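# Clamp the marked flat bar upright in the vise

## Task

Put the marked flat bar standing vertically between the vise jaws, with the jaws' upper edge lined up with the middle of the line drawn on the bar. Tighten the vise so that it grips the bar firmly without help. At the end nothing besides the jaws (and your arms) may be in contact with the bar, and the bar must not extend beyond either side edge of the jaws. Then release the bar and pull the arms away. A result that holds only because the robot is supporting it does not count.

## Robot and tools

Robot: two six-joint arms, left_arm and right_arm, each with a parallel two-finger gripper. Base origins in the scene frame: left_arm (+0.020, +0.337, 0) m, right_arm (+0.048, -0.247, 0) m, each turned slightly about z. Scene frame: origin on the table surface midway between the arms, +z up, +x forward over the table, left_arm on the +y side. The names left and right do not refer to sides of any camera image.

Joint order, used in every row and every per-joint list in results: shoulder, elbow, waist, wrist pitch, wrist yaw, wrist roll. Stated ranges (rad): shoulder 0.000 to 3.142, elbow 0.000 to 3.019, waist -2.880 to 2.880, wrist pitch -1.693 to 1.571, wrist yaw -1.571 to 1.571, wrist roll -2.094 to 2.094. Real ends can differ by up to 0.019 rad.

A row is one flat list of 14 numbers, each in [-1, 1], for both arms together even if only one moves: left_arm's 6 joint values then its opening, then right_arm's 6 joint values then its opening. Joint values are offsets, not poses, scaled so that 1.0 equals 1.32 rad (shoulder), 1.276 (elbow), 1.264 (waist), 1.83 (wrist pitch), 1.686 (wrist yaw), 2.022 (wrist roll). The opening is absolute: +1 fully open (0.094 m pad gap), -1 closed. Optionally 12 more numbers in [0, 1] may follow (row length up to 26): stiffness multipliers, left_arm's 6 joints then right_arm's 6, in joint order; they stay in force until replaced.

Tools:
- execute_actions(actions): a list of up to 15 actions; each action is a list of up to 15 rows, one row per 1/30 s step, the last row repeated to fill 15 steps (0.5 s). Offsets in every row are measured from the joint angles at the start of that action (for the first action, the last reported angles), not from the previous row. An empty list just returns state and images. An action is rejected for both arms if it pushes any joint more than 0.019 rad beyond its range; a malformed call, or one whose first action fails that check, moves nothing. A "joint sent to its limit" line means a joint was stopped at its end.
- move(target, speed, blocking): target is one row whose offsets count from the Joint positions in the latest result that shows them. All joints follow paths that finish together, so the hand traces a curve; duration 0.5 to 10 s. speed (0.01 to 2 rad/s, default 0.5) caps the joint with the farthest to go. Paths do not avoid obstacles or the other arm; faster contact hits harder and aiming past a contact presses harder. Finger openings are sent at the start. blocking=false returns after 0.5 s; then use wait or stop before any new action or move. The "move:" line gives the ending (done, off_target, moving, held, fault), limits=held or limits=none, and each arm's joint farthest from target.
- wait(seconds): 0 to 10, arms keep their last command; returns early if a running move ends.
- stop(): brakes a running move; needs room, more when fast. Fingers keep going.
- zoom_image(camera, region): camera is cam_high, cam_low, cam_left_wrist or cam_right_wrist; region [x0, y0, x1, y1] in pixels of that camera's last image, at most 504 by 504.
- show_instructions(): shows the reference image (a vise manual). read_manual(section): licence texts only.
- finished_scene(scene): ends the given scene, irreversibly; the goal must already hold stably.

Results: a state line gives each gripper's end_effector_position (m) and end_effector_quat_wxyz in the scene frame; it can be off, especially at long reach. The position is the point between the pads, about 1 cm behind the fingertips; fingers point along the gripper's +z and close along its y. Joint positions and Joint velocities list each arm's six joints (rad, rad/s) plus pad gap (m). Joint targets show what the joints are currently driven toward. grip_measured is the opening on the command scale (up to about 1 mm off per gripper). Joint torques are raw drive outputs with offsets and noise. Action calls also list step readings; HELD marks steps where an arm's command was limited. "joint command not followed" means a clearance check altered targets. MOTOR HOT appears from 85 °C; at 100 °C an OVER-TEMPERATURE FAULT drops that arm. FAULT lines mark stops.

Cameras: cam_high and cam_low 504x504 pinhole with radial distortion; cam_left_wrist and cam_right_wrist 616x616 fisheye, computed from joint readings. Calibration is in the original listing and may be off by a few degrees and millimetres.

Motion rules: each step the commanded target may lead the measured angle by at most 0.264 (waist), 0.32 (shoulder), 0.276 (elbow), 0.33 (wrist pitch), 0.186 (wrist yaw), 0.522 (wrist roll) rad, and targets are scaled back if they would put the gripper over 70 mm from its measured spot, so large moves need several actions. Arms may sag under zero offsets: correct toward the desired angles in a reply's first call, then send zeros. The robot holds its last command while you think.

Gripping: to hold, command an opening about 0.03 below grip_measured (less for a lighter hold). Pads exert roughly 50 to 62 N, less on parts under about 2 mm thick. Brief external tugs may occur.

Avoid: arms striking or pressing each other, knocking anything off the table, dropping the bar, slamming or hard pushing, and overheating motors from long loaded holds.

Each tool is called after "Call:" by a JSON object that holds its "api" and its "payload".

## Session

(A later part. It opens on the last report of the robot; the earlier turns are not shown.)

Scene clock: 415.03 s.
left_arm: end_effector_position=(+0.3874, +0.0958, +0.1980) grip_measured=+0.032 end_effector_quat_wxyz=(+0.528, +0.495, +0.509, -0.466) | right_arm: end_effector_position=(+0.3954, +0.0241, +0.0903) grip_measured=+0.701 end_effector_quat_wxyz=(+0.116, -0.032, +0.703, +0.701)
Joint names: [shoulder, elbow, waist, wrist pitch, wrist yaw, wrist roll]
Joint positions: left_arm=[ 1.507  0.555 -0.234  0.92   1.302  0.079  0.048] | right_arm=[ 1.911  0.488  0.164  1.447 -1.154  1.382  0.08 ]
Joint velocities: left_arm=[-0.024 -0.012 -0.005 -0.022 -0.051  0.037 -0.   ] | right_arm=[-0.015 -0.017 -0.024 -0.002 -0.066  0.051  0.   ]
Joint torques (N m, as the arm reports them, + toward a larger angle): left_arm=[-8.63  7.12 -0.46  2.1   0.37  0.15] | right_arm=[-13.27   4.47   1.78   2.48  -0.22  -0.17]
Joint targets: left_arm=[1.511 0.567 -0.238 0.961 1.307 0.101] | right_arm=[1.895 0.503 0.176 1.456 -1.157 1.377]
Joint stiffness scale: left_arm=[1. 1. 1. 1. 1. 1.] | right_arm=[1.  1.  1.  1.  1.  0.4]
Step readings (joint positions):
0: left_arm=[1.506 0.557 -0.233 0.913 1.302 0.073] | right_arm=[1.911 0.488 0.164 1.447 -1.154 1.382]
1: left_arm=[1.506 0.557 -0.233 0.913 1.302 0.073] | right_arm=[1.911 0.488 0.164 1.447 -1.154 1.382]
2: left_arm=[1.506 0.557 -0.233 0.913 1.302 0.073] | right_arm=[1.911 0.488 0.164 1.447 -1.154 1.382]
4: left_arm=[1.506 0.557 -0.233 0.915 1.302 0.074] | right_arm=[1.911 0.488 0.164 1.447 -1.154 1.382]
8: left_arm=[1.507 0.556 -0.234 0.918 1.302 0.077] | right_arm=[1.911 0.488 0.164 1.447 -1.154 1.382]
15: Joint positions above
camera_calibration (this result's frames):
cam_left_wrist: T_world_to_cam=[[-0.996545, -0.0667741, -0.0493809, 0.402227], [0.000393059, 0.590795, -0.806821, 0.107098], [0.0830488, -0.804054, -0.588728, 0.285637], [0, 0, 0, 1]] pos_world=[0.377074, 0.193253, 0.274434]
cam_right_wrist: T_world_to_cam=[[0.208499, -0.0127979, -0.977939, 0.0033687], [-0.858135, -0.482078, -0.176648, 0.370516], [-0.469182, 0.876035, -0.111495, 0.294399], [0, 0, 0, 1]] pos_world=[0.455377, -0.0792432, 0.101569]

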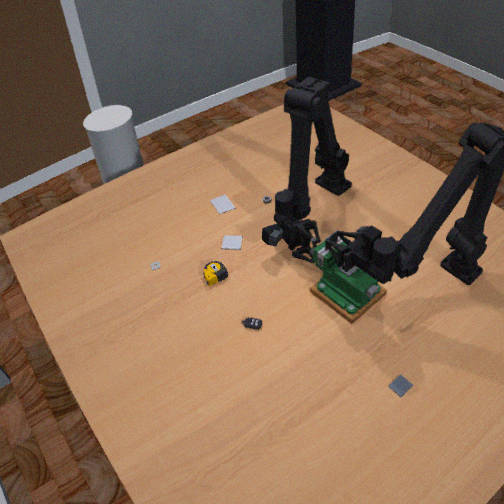

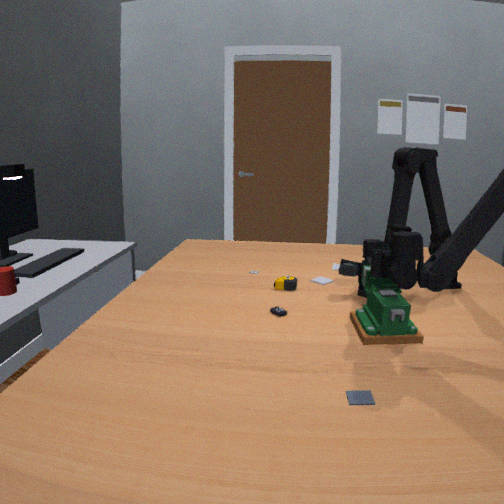

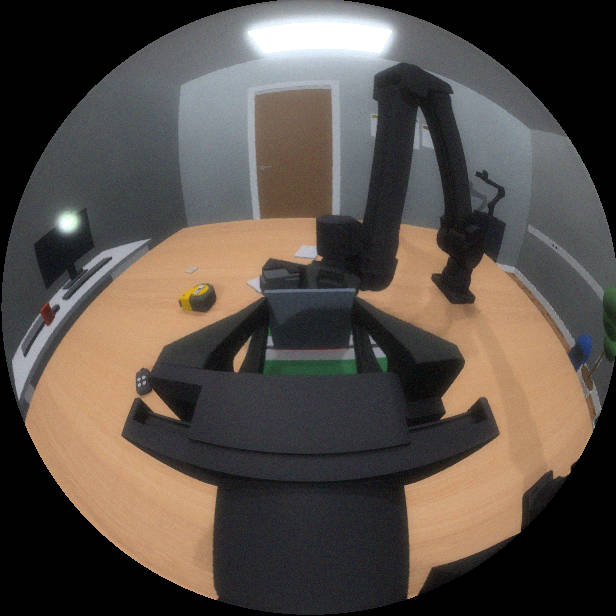

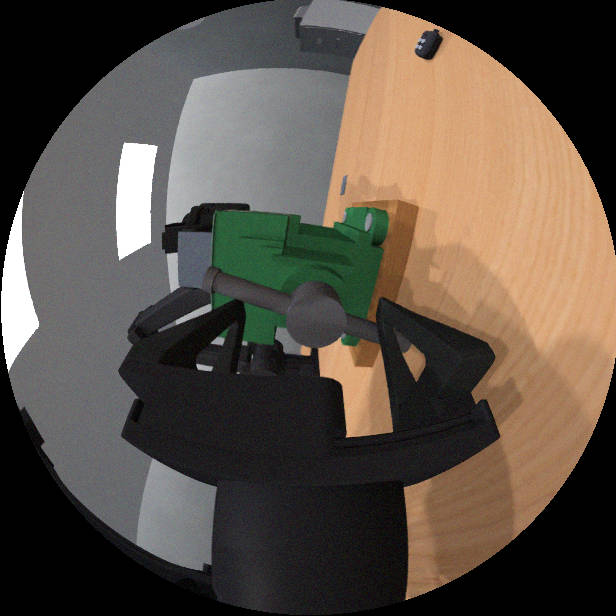

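Call:
{"api": "execute_actions", "payload": {"actions": [[[0.003,0.0098,-0.003,0.0228,0.003,0.008,0.0,-0.0121,0.0118,0.0095,0.0049,-0.0018,-0.0025,0.7],[0.0027,0.0102,-0.003,0.0232,0.003,0.006,0.0,-0.0121,0.0118,0.0095,0.0049,-0.0018,-0.0025,0.7],[0.0024,0.0106,-0.003,0.0236,0.003,0.004,0.0,-0.0121,0.0118,0.0095,0.0049,-0.0018,-0.0025,0.7],[0.002,0.011,-0.003,0.024,0.003,0.003,0.0,-0.0121,0.0118,0.0095,0.0049,-0.0018,-0.0025,0.7]]]}}

Call:
{"api": "zoom_image", "payload": {"camera": "cam_left_wrist", "region": [262, 340, 312, 357]}}

Call:
{"api": "zoom_image", "payload": {"camera": "cam_left_wrist", "region": [310, 340, 360, 357]}}

Scene clock: 418.87 s.
left_arm: end_effector_position=(+0.3874, +0.0958, +0.1980) grip_measured=+0.032 end_effector_quat_wxyz=(+0.529, +0.495, +0.508, -0.465) | right_arm: end_effector_position=(+0.3954, +0.0241, +0.0903) grip_measured=+0.701 end_effector_quat_wxyz=(+0.116, -0.032, +0.703, +0.701)
Joint names: [shoulder, elbow, waist, wrist pitch, wrist yaw, wrist roll]
Joint positions: left_arm=[ 1.507  0.555 -0.234  0.922  1.302  0.079  0.048] | right_arm=[ 1.911  0.488  0.164  1.447 -1.154  1.382  0.08 ]
Joint velocities: left_arm=[-0.005 -0.012  0.005  0.002 -0.037  0.051 -0.001] | right_arm=[-0.015 -0.002 -0.005 -0.017  0.037 -0.051 -0.   ]
Joint torques (N m, as the arm reports them, + toward a larger angle): left_arm=[-9.34  7.34 -0.2   2.28  0.42  0.01] | right_arm=[-13.26   4.47   1.81   2.48  -0.22  -0.17]
Joint targets: left_arm=[1.509 0.569 -0.238 0.964 1.307 0.085] | right_arm=[1.895 0.503 0.176 1.456 -1.157 1.377]
Joint stiffness scale: left_arm=[1. 1. 1. 1. 1. 1.] | right_arm=[1.  1.  1.  1.  1.  0.4]
Step readings (joint positions):
0: left_arm=[1.507 0.555 -0.234 0.920 1.302 0.079] | right_arm=[1.911 0.488 0.164 1.447 -1.154 1.382]
1: left_arm=[1.507 0.555 -0.234 0.920 1.302 0.079] | right_arm=[1.911 0.488 0.164 1.447 -1.154 1.382]
2: left_arm=[1.507 0.555 -0.234 0.920 1.302 0.079] | right_arm=[1.911 0.488 0.164 1.447 -1.154 1.382]
4: left_arm=[1.507 0.555 -0.234 0.921 1.302 0.079] | right_arm=[1.911 0.488 0.164 1.447 -1.154 1.382]
8: left_arm=[1.507 0.555 -0.234 0.922 1.302 0.079] | right_arm=[1.911 0.488 0.164 1.447 -1.154 1.382]
15: Joint positions above
camera_calibration (this result's frames):
cam_left_wrist: T_world_to_cam=[[-0.996489, -0.066785, -0.0504858, 0.402458], [0.00129952, 0.590619, -0.806949, 0.106821], [0.08371, -0.804182, -0.588459, 0.285353], [0, 0, 0, 1]] pos_world=[0.377019, 0.193263, 0.274437]
cam_right_wrist: T_world_to_cam=[[0.208499, -0.0127979, -0.977939, 0.0033687], [-0.858135, -0.482078, -0.176648, 0.370516], [-0.469182, 0.876035, -0.111495, 0.294399], [0, 0, 0, 1]] pos_world=[0.455377, -0.0792432, 0.101569]

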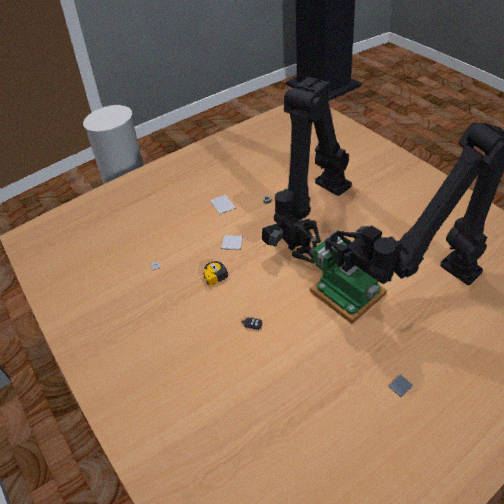

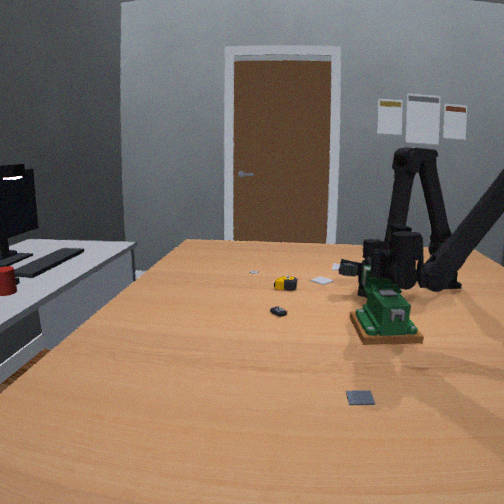

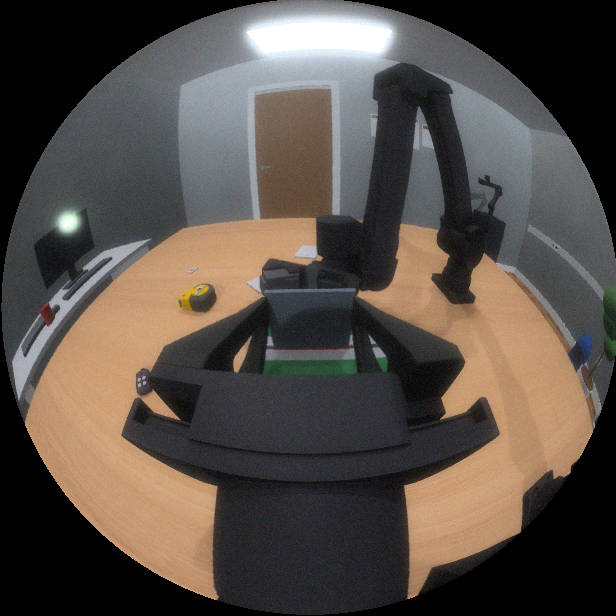

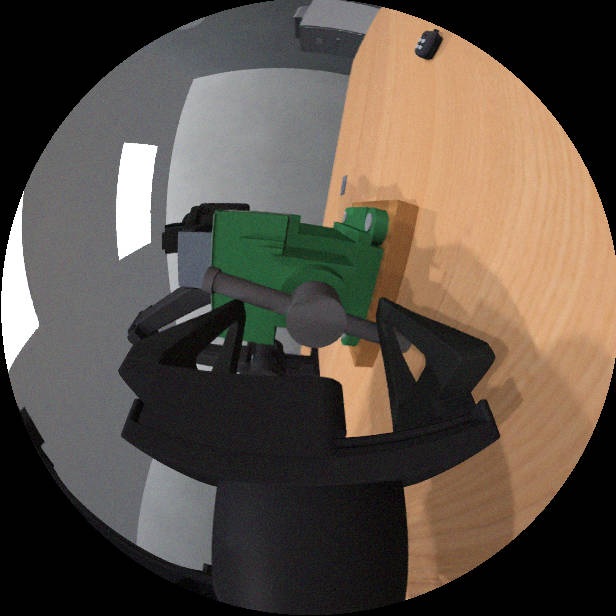

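Region (262, 340, 312, 357) of cam_left_wrist's 616x616 image, scaled by 10.080, with more detail than that image has; it fills the top 171 rows of this view, and the rest is white.

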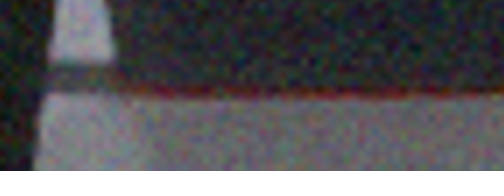

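Region (310, 340, 360, 357) of cam_left_wrist's 616x616 image, scaled by 10.080, with more detail than that image has; it fills the top 171 rows of this view, and the rest is white.

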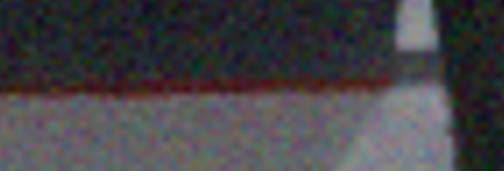

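Call:
{"api": "execute_actions", "payload": {"actions": [[[0.002,0.011,-0.003,0.023,0.003,0.003,0.0,-0.0121,0.0118,0.0095,0.0049,-0.0018,0.017,0.7,1,1,1,1,1,1,1,1,1,1,1,0.6],[0.002,0.011,-0.003,0.023,0.003,0.003,0.0,-0.0121,0.0118,0.0095,0.0049,-0.0018,0.034,0.7],[0.002,0.011,-0.003,0.023,0.003,0.003,0.0,-0.0121,0.0118,0.0095,0.0049,-0.0018,0.051,0.7],[0.002,0.011,-0.003,0.023,0.003,0.003,0.0,-0.0121,0.0118,0.0095,0.0049,-0.0018,0.068,0.7],[0.002,0.011,-0.003,0.023,0.003,0.003,0.0,-0.0121,0.0118,0.0095,0.0049,-0.0018,0.085,0.7],[0.002,0.011,-0.003,0.023,0.003,0.003,0.0,-0.0121,0.0118,0.0095,0.0049,-0.0018,0.102,0.7],[0.002,0.011,-0.003,0.023,0.003,0.003,0.0,-0.0121,0.0118,0.0095,0.0049,-0.0018,0.119,0.7],[0.002,0.011,-0.003,0.023,0.003,0.003,0.0,-0.0121,0.0118,0.0095,0.0049,-0.0018,0.136,0.7],[0.002,0.011,-0.003,0.023,0.003,0.003,0.0,-0.0121,0.0118,0.0095,0.0049,-0.0018,0.153,0.7],[0.002,0.011,-0.003,0.023,0.003,0.003,0.0,-0.0121,0.0118,0.0095,0.0049,-0.0018,0.17,0.7],[0.002,0.011,-0.003,0.023,0.003,0.003,0.0,-0.0121,0.0118,0.0095,0.0049,-0.0018,0.187,0.7],[0.002,0.011,-0.003,0.023,0.003,0.003,0.0,-0.0121,0.0118,0.0095,0.0049,-0.0018,0.204,0.7],[0.002,0.011,-0.003,0.023,0.003,0.003,0.0,-0.0121,0.0118,0.0095,0.0049,-0.0018,0.221,0.7],[0.002,0.011,-0.003,0.023,0.003,0.003,0.0,-0.0121,0.0118,0.0095,0.0049,-0.0018,0.238,0.7],[0.002,0.011,-0.003,0.023,0.003,0.003,0.0,-0.0121,0.0118,0.0095,0.0049,-0.0018,0.256,0.7]]]}}

Call:
{"api": "wait", "payload": {"seconds": 0.7}}

Scene clock: 422.43 s.
left_arm: end_effector_position=(+0.3874, +0.0958, +0.1980) grip_measured=+0.032 end_effector_quat_wxyz=(+0.529, +0.495, +0.508, -0.465) | right_arm: end_effector_position=(+0.3968, +0.0237, +0.0903) grip_measured=+0.701 end_effector_quat_wxyz=(+0.021, +0.068, +0.700, +0.710)
Joint names: [shoulder, elbow, waist, wrist pitch, wrist yaw, wrist roll]
Joint positions: left_arm=[ 1.507  0.555 -0.234  0.922  1.302  0.079  0.048] | right_arm=[ 1.911  0.488  0.164  1.447 -1.147  1.659  0.08 ]
Joint velocities: left_arm=[-0.015 -0.017 -0.005  0.027 -0.051 -0.022  0.001] | right_arm=[-0.005 -0.007 -0.024 -0.017  0.007  0.901  0.001]
Joint torques (N m, as the arm reports them, + toward a larger angle): left_arm=[-10.07   7.34   0.32   2.49   0.38   0.04] | right_arm=[-13.59   4.44   1.62   2.61  -0.52   0.28]
Joint targets: left_arm=[1.510 0.569 -0.238 0.964 1.307 0.085] | right_arm=[1.895 0.503 0.176 1.456 -1.157 1.900]
Joint stiffness scale: left_arm=[1. 1. 1. 1. 1. 1.] | right_arm=[1.  1.  1.  1.  1.  0.6]
Step readings (joint positions):
0: left_arm=[1.507 0.555 -0.234 0.922 1.302 0.079] | right_arm=[1.911 0.488 0.164 1.447 -1.154 1.382]
1: left_arm=[1.507 0.555 -0.234 0.922 1.302 0.079] | right_arm=[1.911 0.488 0.164 1.447 -1.154 1.382]
2: left_arm=[1.507 0.555 -0.234 0.922 1.302 0.079] | right_arm=[1.911 0.488 0.164 1.447 -1.154 1.383]
4: left_arm=[1.507 0.555 -0.234 0.922 1.302 0.079] | right_arm=[1.911 0.488 0.164 1.447 -1.154 1.398]
8: left_arm=[1.507 0.555 -0.234 0.922 1.302 0.079] | right_arm=[1.911 0.488 0.164 1.447 -1.152 1.468]
15: Joint positions above
camera_calibration (this result's frames):
cam_left_wrist: T_world_to_cam=[[-0.996489, -0.066785, -0.0504858, 0.402458], [0.00129952, 0.590619, -0.806949, 0.106821], [0.08371, -0.804182, -0.588459, 0.285353], [0, 0, 0, 1]] pos_world=[0.377019, 0.193263, 0.274437]
cam_right_wrist: T_world_to_cam=[[-0.0647986, 0.0206006, -0.997686, 0.112527], [-0.878395, -0.475596, 0.0472304, 0.359162], [-0.473523, 0.879422, 0.0489135, 0.282557], [0, 0, 0, 1]] pos_world=[0.456575, -0.0799887, 0.0814822]

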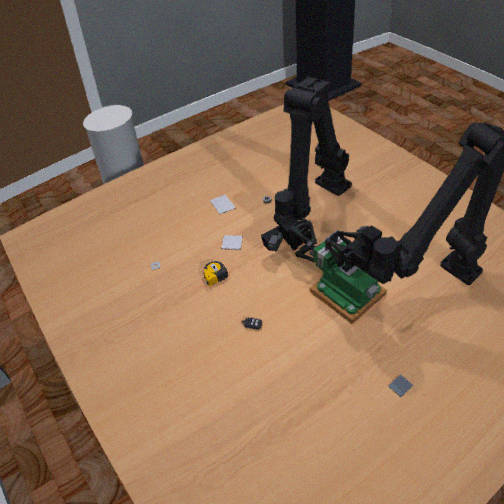

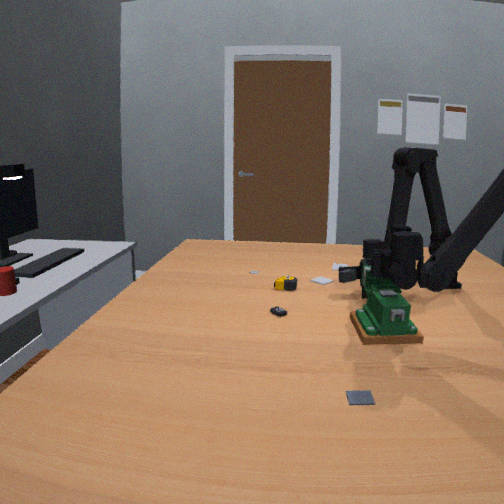

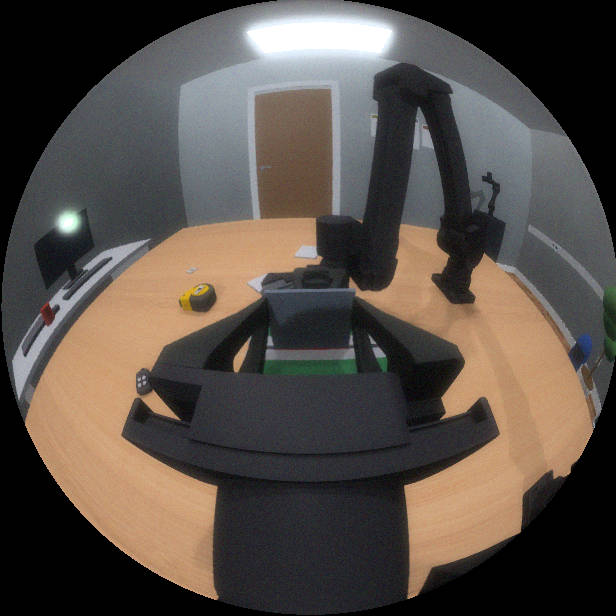

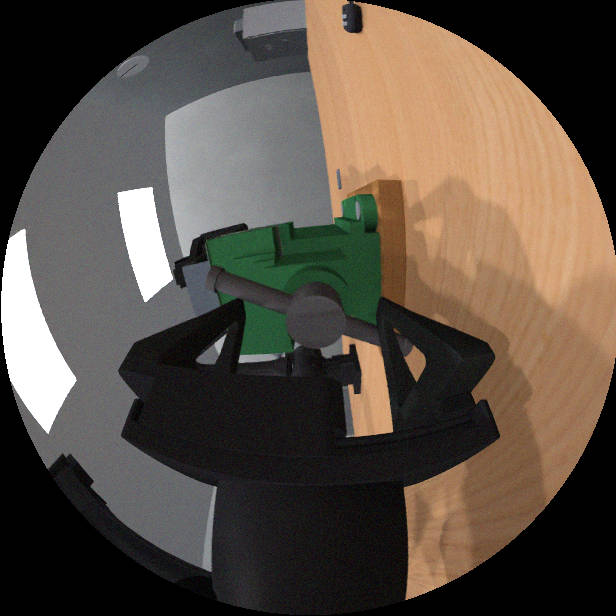

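Scene clock: 423.13 s.
left_arm: end_effector_position=(+0.3874, +0.0958, +0.1981) grip_measured=+0.032 end_effector_quat_wxyz=(+0.529, +0.495, +0.509, -0.465) | right_arm: end_effector_position=(+0.3974, +0.0230, +0.0904) grip_measured=+0.701 end_effector_quat_wxyz=(-0.022, +0.112, +0.695, +0.710)
Joint names: [shoulder, elbow, waist, wrist pitch, wrist yaw, wrist roll]
Joint positions: left_arm=[ 1.507  0.555 -0.234  0.923  1.302  0.078  0.048] | right_arm=[ 1.911  0.488  0.162  1.447 -1.146  1.784  0.08 ]
Joint velocities: left_arm=[-0.015 -0.007  0.005  0.012 -0.081 -0.022  0.001] | right_arm=[ 0.005 -0.007 -0.005  0.002 -0.037  0.095  0.001]
Joint torques (N m, as the arm reports them, + toward a larger angle): left_arm=[-8.91  7.38  0.52  2.25  0.34 -0.03] | right_arm=[-13.27   4.46   2.04   2.49  -0.54   0.62]
Joint targets: left_arm=[1.510 0.570 -0.238 0.964 1.307 0.085] | right_arm=[1.895 0.503 0.176 1.456 -1.157 1.900]
Joint stiffness scale: left_arm=[1. 1. 1. 1. 1. 1.] | right_arm=[1.  1.  1.  1.  1.  0.6]
wait: 0.70 s; at rest by 0.50 s
camera_calibration (this result's frames):
cam_left_wrist: T_world_to_cam=[[-0.996464, -0.0671887, -0.0504505, 0.402437], [0.00105662, 0.590381, -0.807124, 0.106998], [0.0840147, -0.804323, -0.588223, 0.285257], [0, 0, 0, 1]] pos_world=[0.376935, 0.193309, 0.274458]
cam_right_wrist: T_world_to_cam=[[-0.187737, 0.0365624, -0.981539, 0.159615], [-0.866945, -0.475895, 0.148091, 0.345747], [-0.461695, 0.878742, 0.12104, 0.272262], [0, 0, 0, 1]] pos_world=[0.455411, -0.0805442, 0.0725116]

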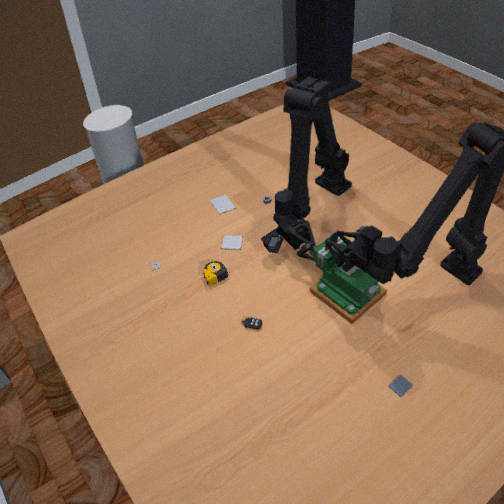

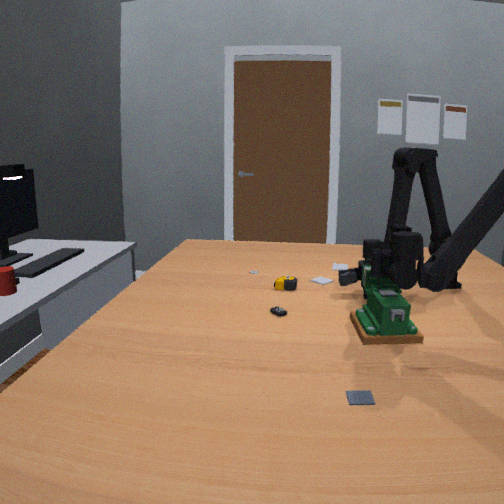

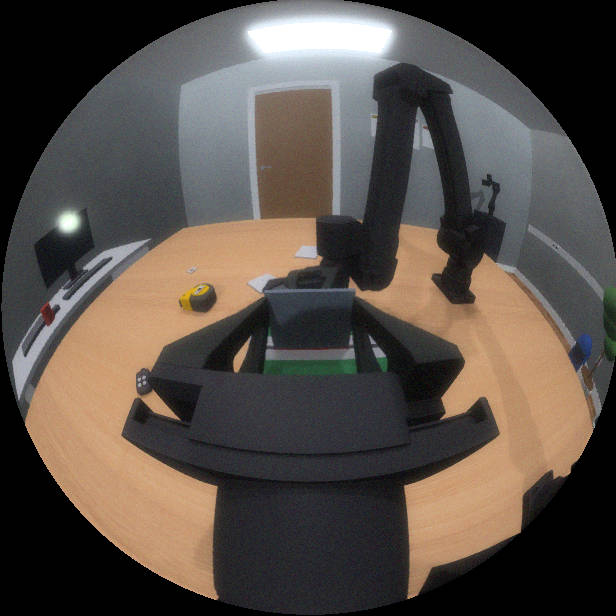

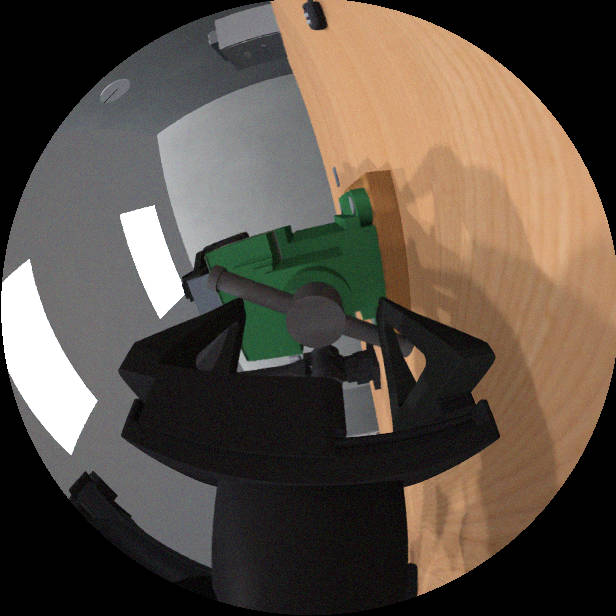

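Call:
{"api": "zoom_image", "payload": {"camera": "cam_left_wrist", "region": [260, 330, 365, 365]}}

Region (260, 330, 365, 365) of cam_left_wrist's 616x616 image, scaled by 4.800, with more detail than that image has.

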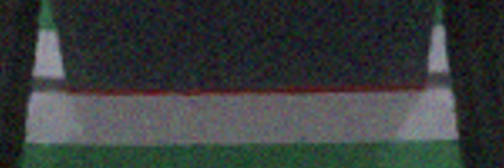

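Call:
{"api": "execute_actions", "payload": {"actions": [[[0.002,0.011,-0.003,0.0224,0.003,0.0035,0.0,-0.0121,0.0118,0.011,0.0049,-0.0065,0.036,0.7,1,1,1,1,1,1,1,1,1,1,1,1],[0.002,0.011,-0.003,0.0224,0.003,0.0035,0.0,-0.0121,0.0118,0.011,0.0049,-0.0065,0.044,0.7],[0.002,0.011,-0.003,0.0224,0.003,0.0035,0.0,-0.0121,0.0118,0.011,0.0049,-0.0065,0.052,0.7],[0.002,0.011,-0.003,0.0224,0.003,0.0035,0.0,-0.0121,0.0118,0.011,0.0049,-0.0065,0.06,0.7],[0.002,0.011,-0.003,0.0224,0.003,0.0035,0.0,-0.0121,0.0118,0.011,0.0049,-0.0065,0.068,0.7],[0.002,0.011,-0.003,0.0224,0.003,0.0035,0.0,-0.0121,0.0118,0.011,0.0049,-0.0065,0.076,0.7],[0.002,0.011,-0.003,0.0224,0.003,0.0035,0.0,-0.0121,0.0118,0.011,0.0049,-0.0065,0.084,0.7],[0.002,0.011,-0.003,0.0224,0.003,0.0035,0.0,-0.0121,0.0118,0.011,0.0049,-0.0065,0.092,0.7],[0.002,0.011,-0.003,0.0224,0.003,0.0035,0.0,-0.0121,0.0118,0.011,0.0049,-0.0065,0.1,0.7],[0.002,0.011,-0.003,0.0224,0.003,0.0035,0.0,-0.0121,0.0118,0.011,0.0049,-0.0065,0.108,0.7],[0.002,0.011,-0.003,0.0224,0.003,0.0035,0.0,-0.0121,0.0118,0.011,0.0049,-0.0065,0.116,0.7],[0.002,0.011,-0.003,0.0224,0.003,0.0035,0.0,-0.0121,0.0118,0.011,0.0049,-0.0065,0.124,0.7],[0.002,0.011,-0.003,0.0224,0.003,0.0035,0.0,-0.0121,0.0118,0.011,0.0049,-0.0065,0.132,0.7],[0.002,0.011,-0.003,0.0224,0.003,0.0035,0.0,-0.0121,0.0118,0.011,0.0049,-0.0065,0.137,0.7]]]}}

Call:
{"api": "wait", "payload": {"seconds": 0.5}}

Scene clock: 427.90 s.
left_arm: end_effector_position=(+0.3874, +0.0958, +0.1981) grip_measured=+0.032 end_effector_quat_wxyz=(+0.529, +0.495, +0.509, -0.465) | right_arm: end_effector_position=(+0.3979, +0.0225, +0.0904) grip_measured=+0.701 end_effector_quat_wxyz=(-0.052, +0.143, +0.689, +0.709)
Joint names: [shoulder, elbow, waist, wrist pitch, wrist yaw, wrist roll]
Joint positions: left_arm=[ 1.507  0.555 -0.234  0.923  1.302  0.078  0.048] | right_arm=[ 1.911  0.488  0.16   1.447 -1.146  1.871  0.08 ]
Joint velocities: left_arm=[-0.005 -0.002 -0.015 -0.022 -0.007  0.066 -0.001] | right_arm=[-0.015 -0.007 -0.024 -0.017  0.007  0.066 -0.   ]
Joint torques (N m, as the arm reports them, + toward a larger angle): left_arm=[-9.03  7.31 -0.62  2.53  0.34  0.02] | right_arm=[-13.35   4.45   2.09   2.43  -0.56   1.81]
Joint targets: left_arm=[1.510 0.569 -0.238 0.964 1.307 0.085] | right_arm=[1.895 0.503 0.176 1.456 -1.157 2.061]
Joint stiffness scale: left_arm=[1. 1. 1. 1. 1. 1.] | right_arm=[1. 1. 1. 1. 1. 1.]
Step readings (joint positions):
0: left_arm=[1.507 0.555 -0.234 0.923 1.302 0.078] | right_arm=[1.911 0.488 0.162 1.447 -1.146 1.784]
1: left_arm=[1.507 0.555 -0.234 0.923 1.302 0.078] | right_arm=[1.911 0.488 0.162 1.447 -1.146 1.785]
2: left_arm=[1.507 0.555 -0.234 0.923 1.302 0.078] | right_arm=[1.911 0.488 0.162 1.447 -1.146 1.787]
4: left_arm=[1.507 0.555 -0.234 0.923 1.302 0.078] | right_arm=[1.911 0.488 0.161 1.447 -1.146 1.797]
8: left_arm=[1.507 0.555 -0.234 0.923 1.302 0.078] | right_arm=[1.911 0.488 0.161 1.447 -1.146 1.824]
15: Joint positions above
camera_calibration (this result's frames):
cam_left_wrist: T_world_to_cam=[[-0.996464, -0.0671887, -0.0504505, 0.402437], [0.00105662, 0.590381, -0.807124, 0.106998], [0.0840147, -0.804323, -0.588223, 0.285257], [0, 0, 0, 1]] pos_world=[0.376935, 0.193309, 0.274458]
cam_right_wrist: T_world_to_cam=[[-0.271521, 0.0477524, -0.961247, 0.190977], [-0.851698, -0.477046, 0.216879, 0.333646], [-0.448203, 0.87758, 0.170199, 0.263175], [0, 0, 0, 1]] pos_world=[0.453976, -0.0809117, 0.0664233]

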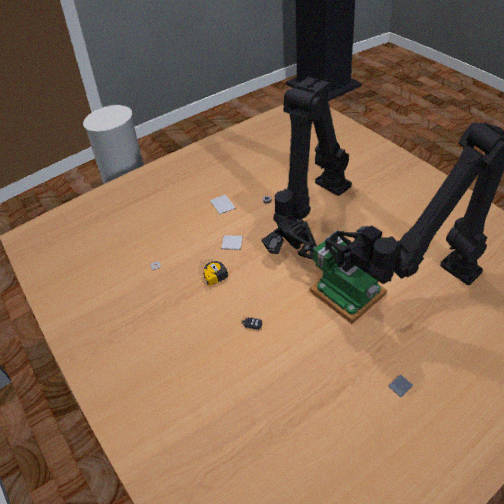

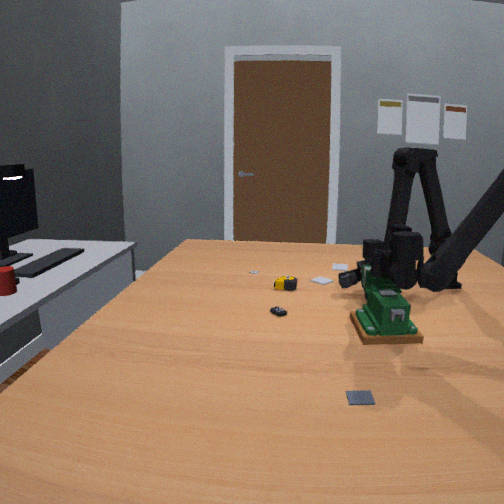

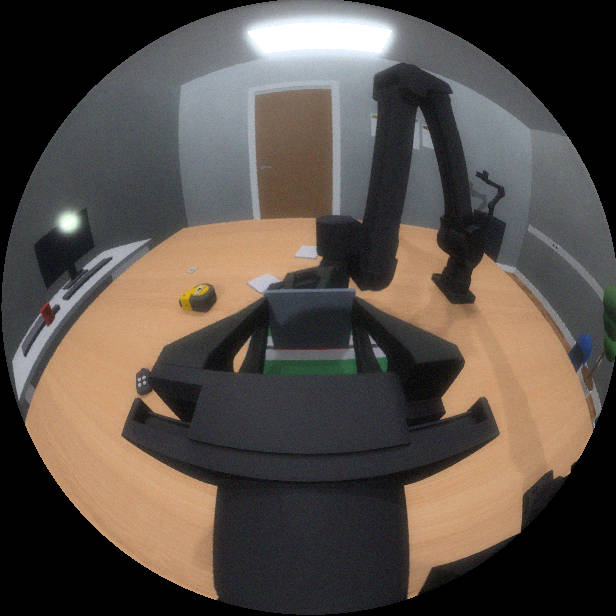

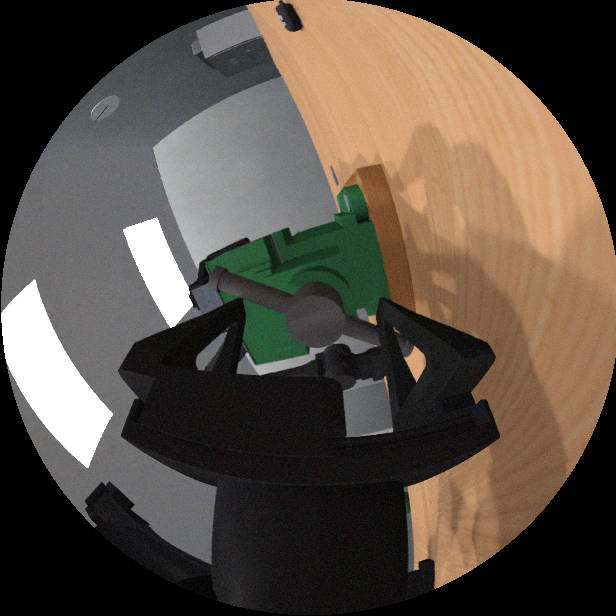

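Scene clock: 428.40 s.
left_arm: end_effector_position=(+0.3874, +0.0958, +0.1981) grip_measured=+0.032 end_effector_quat_wxyz=(+0.529, +0.495, +0.509, -0.465) | right_arm: end_effector_position=(+0.3980, +0.0224, +0.0904) grip_measured=+0.701 end_effector_quat_wxyz=(-0.055, +0.145, +0.688, +0.708)
Joint names: [shoulder, elbow, waist, wrist pitch, wrist yaw, wrist roll]
Joint positions: left_arm=[ 1.507  0.555 -0.234  0.923  1.302  0.078  0.048] | right_arm=[ 1.911  0.488  0.16   1.447 -1.146  1.878  0.08 ]
Joint velocities: left_arm=[-0.005 -0.007  0.005 -0.007 -0.037  0.022 -0.   ] | right_arm=[-0.005 -0.007 -0.005 -0.007  0.007 -0.007  0.002]
Joint torques (N m, as the arm reports them, + toward a larger angle): left_arm=[-10.03   7.34  -1.21   2.54   0.37   0.04] | right_arm=[-13.27   4.45   2.14   2.48  -0.56   1.9 ]
Joint targets: left_arm=[1.510 0.569 -0.238 0.964 1.307 0.085] | right_arm=[1.895 0.503 0.175 1.456 -1.157 2.061]
Joint stiffness scale: left_arm=[1. 1. 1. 1. 1. 1.] | right_arm=[1. 1. 1. 1. 1. 1.]
wait: 0.50 s; at rest by 0.27 s
camera_calibration (this result's frames):
cam_left_wrist: T_world_to_cam=[[-0.996464, -0.0671887, -0.0504505, 0.402437], [0.00105662, 0.590381, -0.807124, 0.106998], [0.0840147, -0.804323, -0.588223, 0.285257], [0, 0, 0, 1]] pos_world=[0.376935, 0.193309, 0.274458]
cam_right_wrist: T_world_to_cam=[[-0.27768, 0.0486527, -0.959441, 0.193279], [-0.850439, -0.476962, 0.221947, 0.332709], [-0.446818, 0.877576, 0.173819, 0.26246], [0, 0, 0, 1]] pos_world=[0.45389, -0.0810427, 0.0659758]

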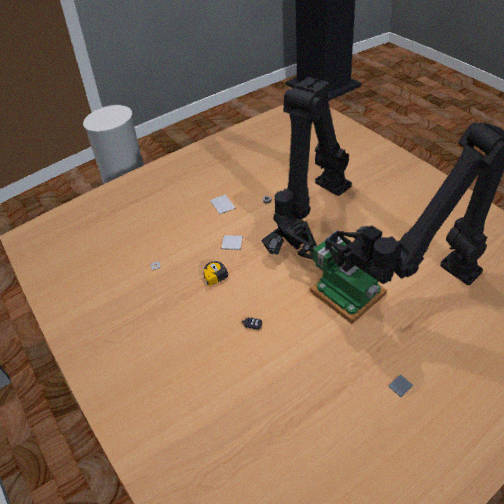

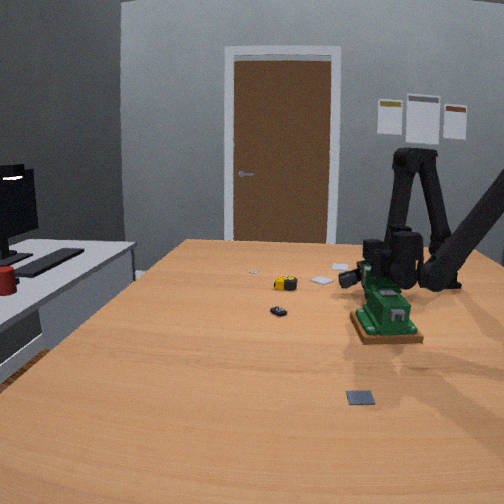

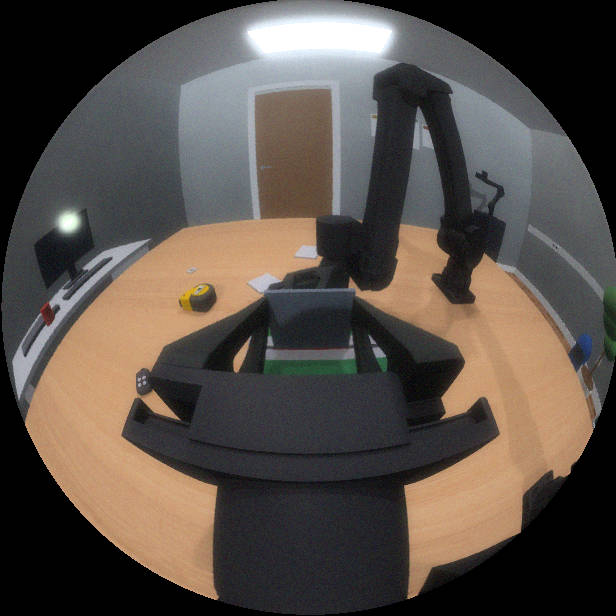

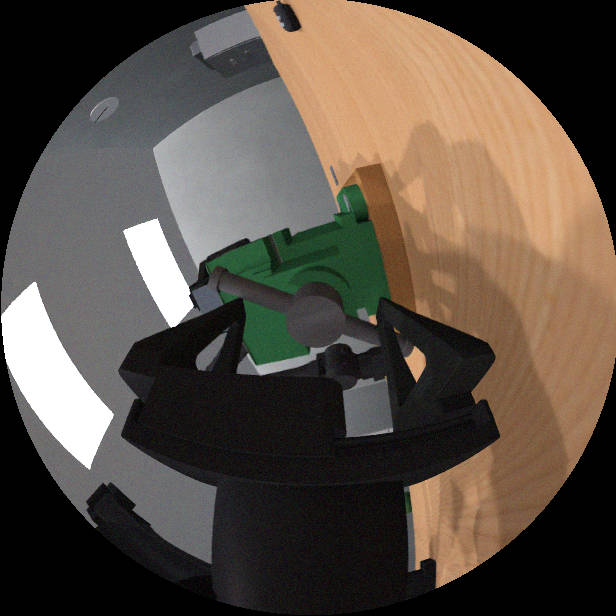

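Call:
{"api": "execute_actions", "payload": {"actions": [[[0.005,0.004,-0.003,0.008,0.003,0.002,0.7,-0.0121,0.0118,0.012,0.0049,-0.0065,0.0497,0.7],[0.005,0.004,-0.003,0.008,0.003,0.002,0.7,-0.0121,0.0118,0.012,0.0049,-0.0065,0.0094,0.7],[0.005,0.004,-0.003,0.008,0.003,0.002,0.7,-0.0121,0.0118,0.0053,0.0049,-0.0065,-0.0309,0.7],[0.005,0.004,-0.003,0.008,0.003,0.002,0.7,-0.0121,0.0118,-0.0014,0.0049,-0.0065,-0.0712,0.7],[0.005,0.004,-0.003,0.008,0.003,0.002,0.7,-0.0121,0.0118,-0.0081,0.0049,-0.0065,-0.1115,0.7],[0.005,0.004,-0.003,0.008,0.003,0.002,0.7,-0.0121,0.0118,-0.0148,0.0049,-0.0065,-0.1518,0.7],[0.005,0.004,-0.003,0.008,0.003,0.002,0.7,-0.0121,0.0118,-0.0215,0.0049,-0.0065,-0.1921,0.7],[0.005,0.004,-0.003,0.008,0.003,0.002,0.7,-0.0121,0.0118,-0.0282,0.0049,-0.0065,-0.2324,0.7],[0.005,0.004,-0.003,0.008,0.003,0.002,0.7,-0.0121,0.0118,-0.0349,0.0049,-0.0065,-0.2727,0.7],[0.005,0.004,-0.003,0.008,0.003,0.002,0.7,-0.0121,0.0118,-0.0416,0.0049,-0.0065,-0.313,0.7],[0.005,0.004,-0.003,0.008,0.003,0.002,0.7,-0.0121,0.0118,-0.0483,0.0049,-0.0065,-0.3533,0.7],[0.005,0.004,-0.003,0.008,0.003,0.002,0.7,-0.0121,0.0118,-0.055,0.0049,-0.0065,-0.3936,0.7],[0.005,0.004,-0.003,0.008,0.003,0.002,0.7,-0.0121,0.0118,-0.0617,0.0049,-0.0065,-0.4339,0.7],[0.005,0.004,-0.003,0.008,0.003,0.002,0.7,-0.0121,0.0118,-0.0684,0.0049,-0.0065,-0.4742,0.7],[0.005,0.004,-0.003,0.008,0.003,0.002,0.7,-0.0121,0.0118,-0.075,0.0049,-0.0065,-0.5145,0.7]],[[0.005,0.004,0.003,0.008,0.008,0.002,0.7,-0.0121,0.0118,-0.03,0.0049,-0.002,-0.2253,0.7],[0.005,0.004,0.009,0.008,0.014,0.002,0.7,-0.0121,0.0118,-0.03,0.0049,-0.002,-0.2656,0.7],[0.005,0.004,0.015,0.008,0.02,0.002,0.7,-0.0121,0.0118,-0.03,0.0049,-0.002,-0.3059,0.7],[0.005,0.004,0.021,0.008,0.026,0.002,0.7,-0.0121,0.0118,-0.03,0.0049,-0.002,-0.3462,0.7],[0.005,0.004,0.027,0.008,0.032,0.002,0.7,-0.0121,0.0118,-0.03,0.0049,-0.002,-0.3865,0.7],[0.005,0.004,0.033,0.008,0.038,0.002,0.7,-0.0121,0.0118,-0.03,0.0049,-0.002,-0.4268,0.7],[0.005,0.004,0.039,0.008,0.044,0.002,0.7,-0.0121,0.0118,-0.03,0.0049,-0.002,-0.4671,0.7],[0.005,0.004,0.045,0.008,0.05,0.002,0.7,-0.0121,0.0118,-0.03,0.0049,-0.002,-0.5074,0.7],[0.005,0.004,0.051,0.008,0.056,0.002,0.7,-0.0121,0.0118,-0.03,0.0049,-0.002,-0.5477,0.7],[0.005,0.004,0.057,0.008,0.062,0.002,0.7,-0.0121,0.0118,-0.03,0.0049,-0.002,-0.588,0.7],[0.005,0.004,0.063,0.008,0.068,0.002,0.7,-0.0121,0.0118,-0.03,0.0049,-0.002,-0.6283,0.7],[0.005,0.004,0.069,0.008,0.074,0.002,0.7,-0.0121,0.0118,-0.03,0.0049,-0.002,-0.6686,0.7],[0.005,0.004,0.075,0.008,0.08,0.002,0.7,-0.0121,0.0118,-0.03,0.0049,-0.002,-0.7089,0.7],[0.005,0.004,0.082,0.008,0.086,0.002,0.7,-0.0121,0.0118,-0.03,0.0049,-0.002,-0.7492,0.7],[0.005,0.004,0.09,0.008,0.09,0.002,0.7,-0.0121,0.0118,-0.03,0.0049,-0.002,-0.7895,0.7]],[[0.005,0.004,0.04,0.008,0.03,0.002,0.7,-0.0121,0.0118,-0.005,0.0049,-0.002,-0.2398,0.7],[0.005,0.004,0.0525,0.008,0.03,0.002,0.7,-0.0121,0.0118,-0.005,0.0049,-0.002,-0.2801,0.7],[0.005,0.004,0.065,0.008,0.03,0.002,0.7,-0.0121,0.0118,-0.005,0.0049,-0.002,-0.3204,0.7],[0.005,0.004,0.0775,0.008,0.03,0.002,0.7,-0.0121,0.0118,-0.005,0.0049,-0.002,-0.3607,0.7],[0.005,0.004,0.09,0.008,0.03,0.002,0.7,-0.0121,0.0118,-0.005,0.0049,-0.002,-0.401,0.7],[0.005,0.004,0.1025,0.008,0.03,0.002,0.7,-0.0121,0.0118,-0.005,0.0049,-0.002,-0.4413,0.7],[0.005,0.004,0.115,0.008,0.03,0.002,0.7,-0.0121,0.0118,-0.005,0.0049,-0.002,-0.4816,0.7],[0.005,0.004,0.1275,0.008,0.03,0.002,0.7,-0.0121,0.0118,-0.005,0.0049,-0.002,-0.5219,0.7],[0.005,0.004,0.14,0.008,0.03,0.002,0.7,-0.0121,0.0118,-0.005,0.0049,-0.002,-0.5622,0.7],[0.005,0.004,0.1525,0.008,0.03,0.002,0.7,-0.0121,0.0118,-0.005,0.0049,-0.002,-0.6025,0.7],[0.005,0.004,0.165,0.008,0.03,0.002,0.7,-0.0121,0.0118,-0.005,0.0049,-0.002,-0.6428,0.7],[0.005,0.004,0.1775,0.008,0.03,0.002,0.7,-0.0121,0.0118,-0.005,0.0049,-0.002,-0.6831,0.7],[0.005,0.004,0.19,0.008,0.03,0.002,0.7,-0.0121,0.0118,-0.005,0.0049,-0.002,-0.7234,0.7],[0.005,0.004,0.2,0.008,0.03,0.002,0.7,-0.0121,0.0118,-0.005,0.0049,-0.002,-0.7637,0.7],[0.005,0.004,0.21,0.008,0.03,0.002,0.7,-0.0121,0.0118,-0.005,0.0049,-0.002,-0.804,0.7]]]}}

Call:
{"api": "execute_actions", "payload": {"actions": []}}

Scene clock: 454.50 s.
left_arm: end_effector_position=(+0.4123, +0.2125, +0.1988) grip_measured=+0.697 end_effector_quat_wxyz=(+0.558, +0.461, +0.537, -0.433) | right_arm: end_effector_position=(+0.4223, -0.0154, +0.0903) grip_measured=+0.701 end_effector_quat_wxyz=(+0.710, -0.686, +0.156, -0.001)
Joint names: [shoulder, elbow, waist, wrist pitch, wrist yaw, wrist roll]
Joint positions: left_arm=[1.507 0.554 0.083 0.923 1.494 0.078 0.08 ] | right_arm=[ 1.911  0.488  0.055  1.447 -1.158 -1.328  0.08 ]
Joint velocities: left_arm=[-0.005 -0.012  0.425 -0.027 -0.022  0.066 -0.001] | right_arm=[-0.005 -0.012 -0.005 -0.007  0.051 -2.381  0.001]
Joint torques (N m, as the arm reports them, + toward a larger angle): left_arm=[-9.37  6.45  0.49  1.25  0.29 -0.01] | right_arm=[-13.     4.3    0.02   2.26  -0.19  -0.03]
Joint targets: left_arm=[1.514 0.559 0.117 0.938 1.497 0.082] | right_arm=[1.895 0.503 0.049 1.456 -1.160 -1.688]
Joint stiffness scale: left_arm=[1. 1. 1. 1. 1. 1.] | right_arm=[1. 1. 1. 1. 1. 1.]
Step readings (joint positions; steps 1 to 15: 1st action; 16 to 30: 2nd action; 31 to 45: 3rd action):
0: left_arm=[1.507 0.555 -0.234 0.923 1.302 0.078] | right_arm=[1.911 0.488 0.160 1.447 -1.146 1.878]
1: left_arm=[1.507 0.554 -0.234 0.923 1.303 0.078] | right_arm=[1.911 0.488 0.160 1.447 -1.146 1.875]
2: left_arm=[1.507 0.554 -0.234 0.923 1.303 0.078] | right_arm=[1.911 0.488 0.160 1.447 -1.146 1.870]
4: left_arm=[1.507 0.554 -0.234 0.923 1.304 0.078] | right_arm=[1.911 0.488 0.159 1.447 -1.149 1.841]
8: left_arm=[1.507 0.554 -0.234 0.923 1.304 0.078] | right_arm=[1.911 0.488 0.153 1.447 -1.155 1.664]
15: left_arm=[1.507 0.554 -0.234 0.923 1.304 0.078] | right_arm=[1.911 0.488 0.090 1.447 -1.155 1.175]
16: left_arm=[1.507 0.554 -0.234 0.923 1.309 0.078] | right_arm=[1.911 0.488 0.080 1.447 -1.156 1.092]
17: left_arm=[1.507 0.554 -0.234 0.923 1.317 0.078] | right_arm=[1.911 0.488 0.070 1.447 -1.156 1.008]
19: left_arm=[1.507 0.554 -0.232 0.923 1.337 0.078] | right_arm=[1.911 0.488 0.058 1.447 -1.156 0.841]
23: left_arm=[1.507 0.554 -0.211 0.923 1.377 0.078] | right_arm=[1.911 0.488 0.055 1.447 -1.156 0.511]
30: left_arm=[1.507 0.554 -0.149 0.923 1.446 0.078] | right_arm=[1.911 0.488 0.055 1.447 -1.156 -0.062]
31: left_arm=[1.507 0.554 -0.139 0.923 1.470 0.078] | right_arm=[1.911 0.488 0.055 1.447 -1.157 -0.150]
32: left_arm=[1.507 0.554 -0.128 0.923 1.486 0.078] | right_arm=[1.911 0.488 0.055 1.447 -1.157 -0.240]
34: left_arm=[1.507 0.554 -0.100 0.923 1.493 0.078] | right_arm=[1.911 0.488 0.055 1.447 -1.158 -0.414]
38: left_arm=[1.507 0.554 -0.029 0.923 1.494 0.078] | right_arm=[1.911 0.488 0.055 1.447 -1.158 -0.751]
45: Joint positions above
camera_calibration (this result's frames):
cam_left_wrist: T_world_to_cam=[[-0.980431, -0.190622, -0.049181, 0.454506], [-0.072412, 0.581501, -0.810317, 0.0714233], [0.183063, -0.790898, -0.583924, 0.332923], [0, 0, 0, 1]] pos_world=[0.389838, 0.308414, 0.27463]
cam_right_wrist: T_world_to_cam=[[0.212987, -0.055645, 0.975469, -0.181731], [0.644579, -0.742293, -0.183083, -0.263455], [0.734271, 0.667761, -0.122231, -0.168832], [0, 0, 0, 1]] pos_world=[0.332493, -0.0929338, 0.108402]

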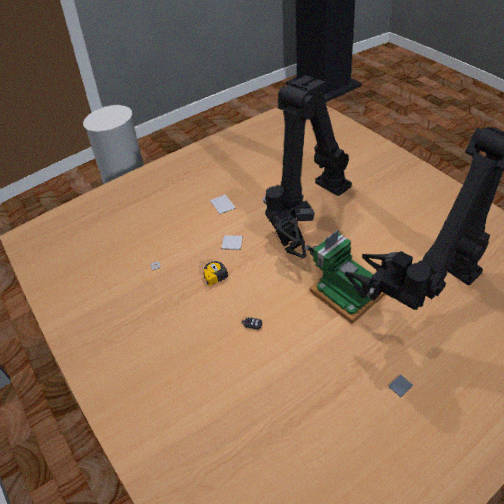

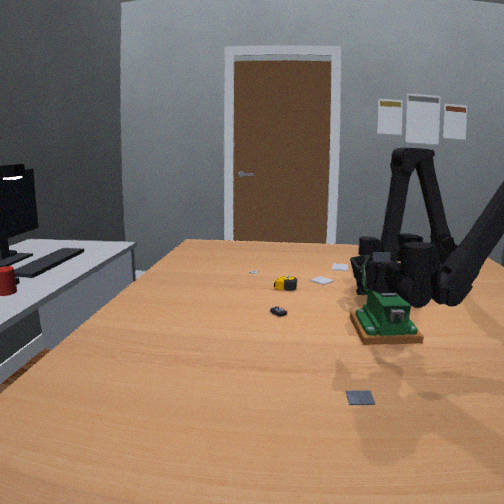

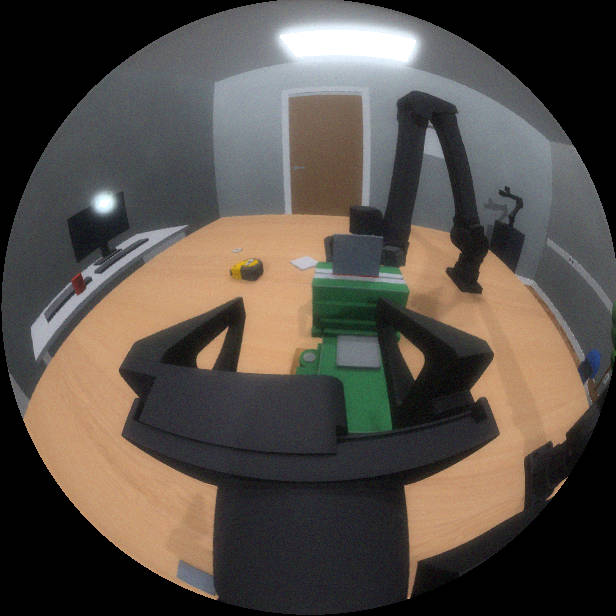

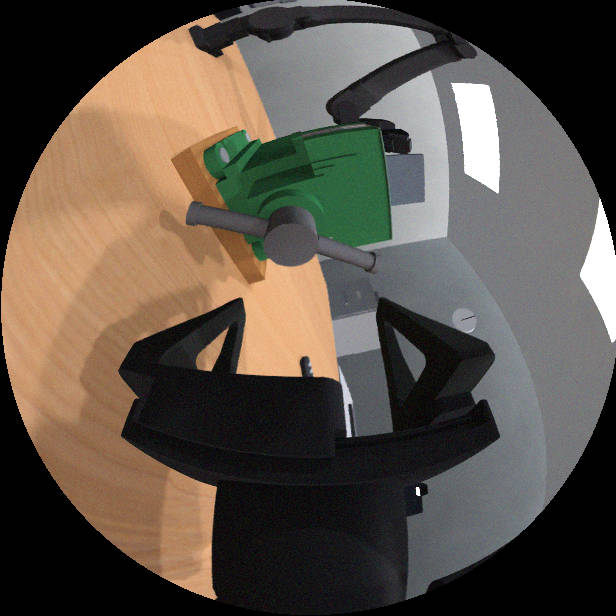

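Scene clock: 454.50 s.
left_arm: end_effector_position=(+0.4123, +0.2125, +0.1988) grip_measured=+0.697 end_effector_quat_wxyz=(+0.558, +0.461, +0.537, -0.433) | right_arm: end_effector_position=(+0.4223, -0.0154, +0.0903) grip_measured=+0.701 end_effector_quat_wxyz=(+0.710, -0.686, +0.156, -0.001)
Joint names: [shoulder, elbow, waist, wrist pitch, wrist yaw, wrist roll]
Joint positions: left_arm=[1.507 0.554 0.083 0.923 1.494 0.078 0.08 ] | right_arm=[ 1.911  0.488  0.055  1.447 -1.158 -1.328  0.08 ]
Joint velocities: left_arm=[-0.005 -0.012  0.425 -0.027 -0.022  0.066 -0.001] | right_arm=[-0.005 -0.012 -0.005 -0.007  0.051 -2.381  0.001]
Joint torques (N m, as the arm reports them, + toward a larger angle): left_arm=[-9.37  6.45  0.49  1.25  0.29 -0.01] | right_arm=[-13.     4.3    0.02   2.26  -0.19  -0.03]
Joint targets: left_arm=[1.514 0.559 0.117 0.938 1.497 0.082] | right_arm=[1.895 0.503 0.049 1.456 -1.160 -1.688]
Joint stiffness scale: left_arm=[1. 1. 1. 1. 1. 1.] | right_arm=[1. 1. 1. 1. 1. 1.]
camera_calibration (this result's frames):
cam_left_wrist: T_world_to_cam=[[-0.980431, -0.190622, -0.049181, 0.454506], [-0.072412, 0.581501, -0.810317, 0.0714233], [0.183063, -0.790898, -0.583924, 0.332923], [0, 0, 0, 1]] pos_world=[0.389838, 0.308414, 0.27463]
cam_right_wrist: T_world_to_cam=[[0.212987, -0.055645, 0.975469, -0.181731], [0.644579, -0.742293, -0.183083, -0.263455], [0.734271, 0.667761, -0.122231, -0.168832], [0, 0, 0, 1]] pos_world=[0.332493, -0.0929338, 0.108402]

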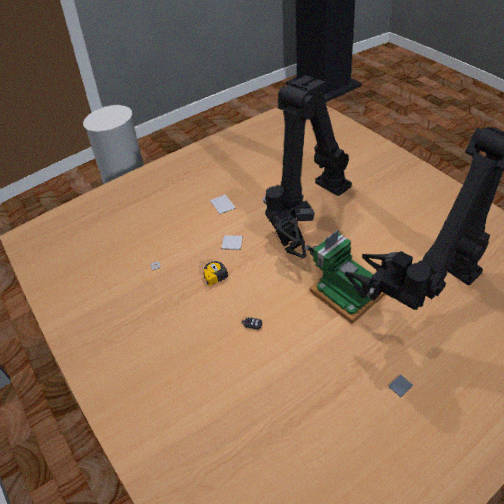

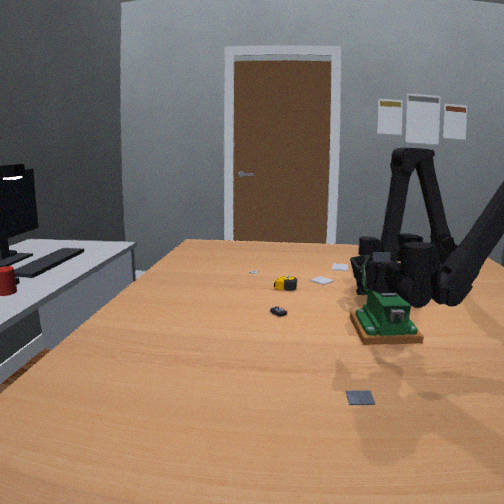

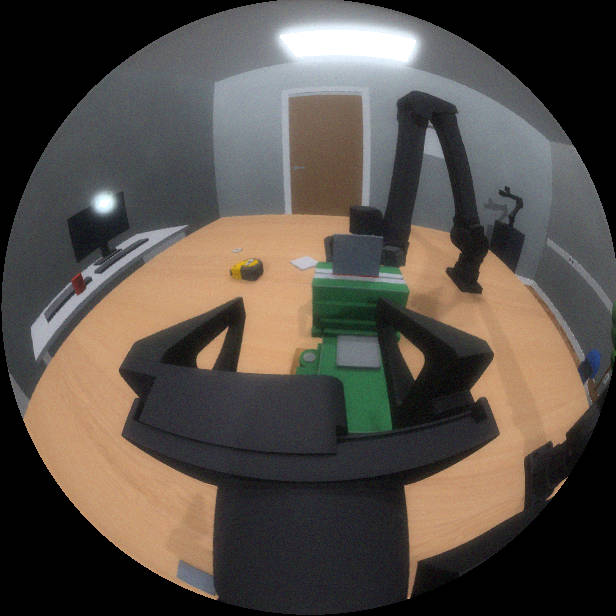

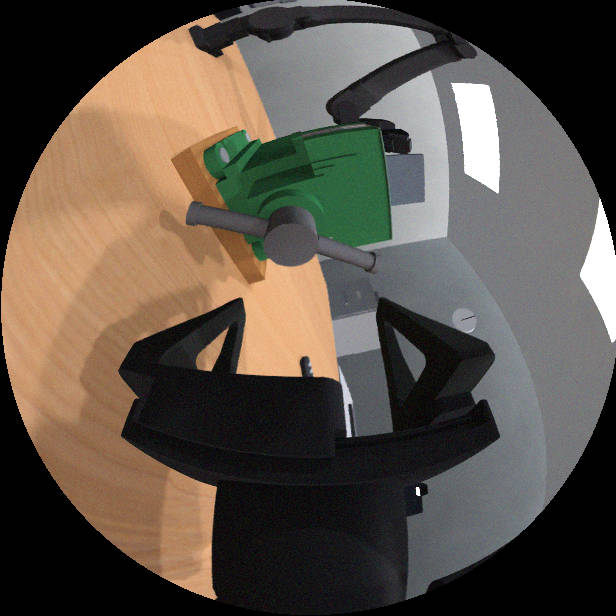

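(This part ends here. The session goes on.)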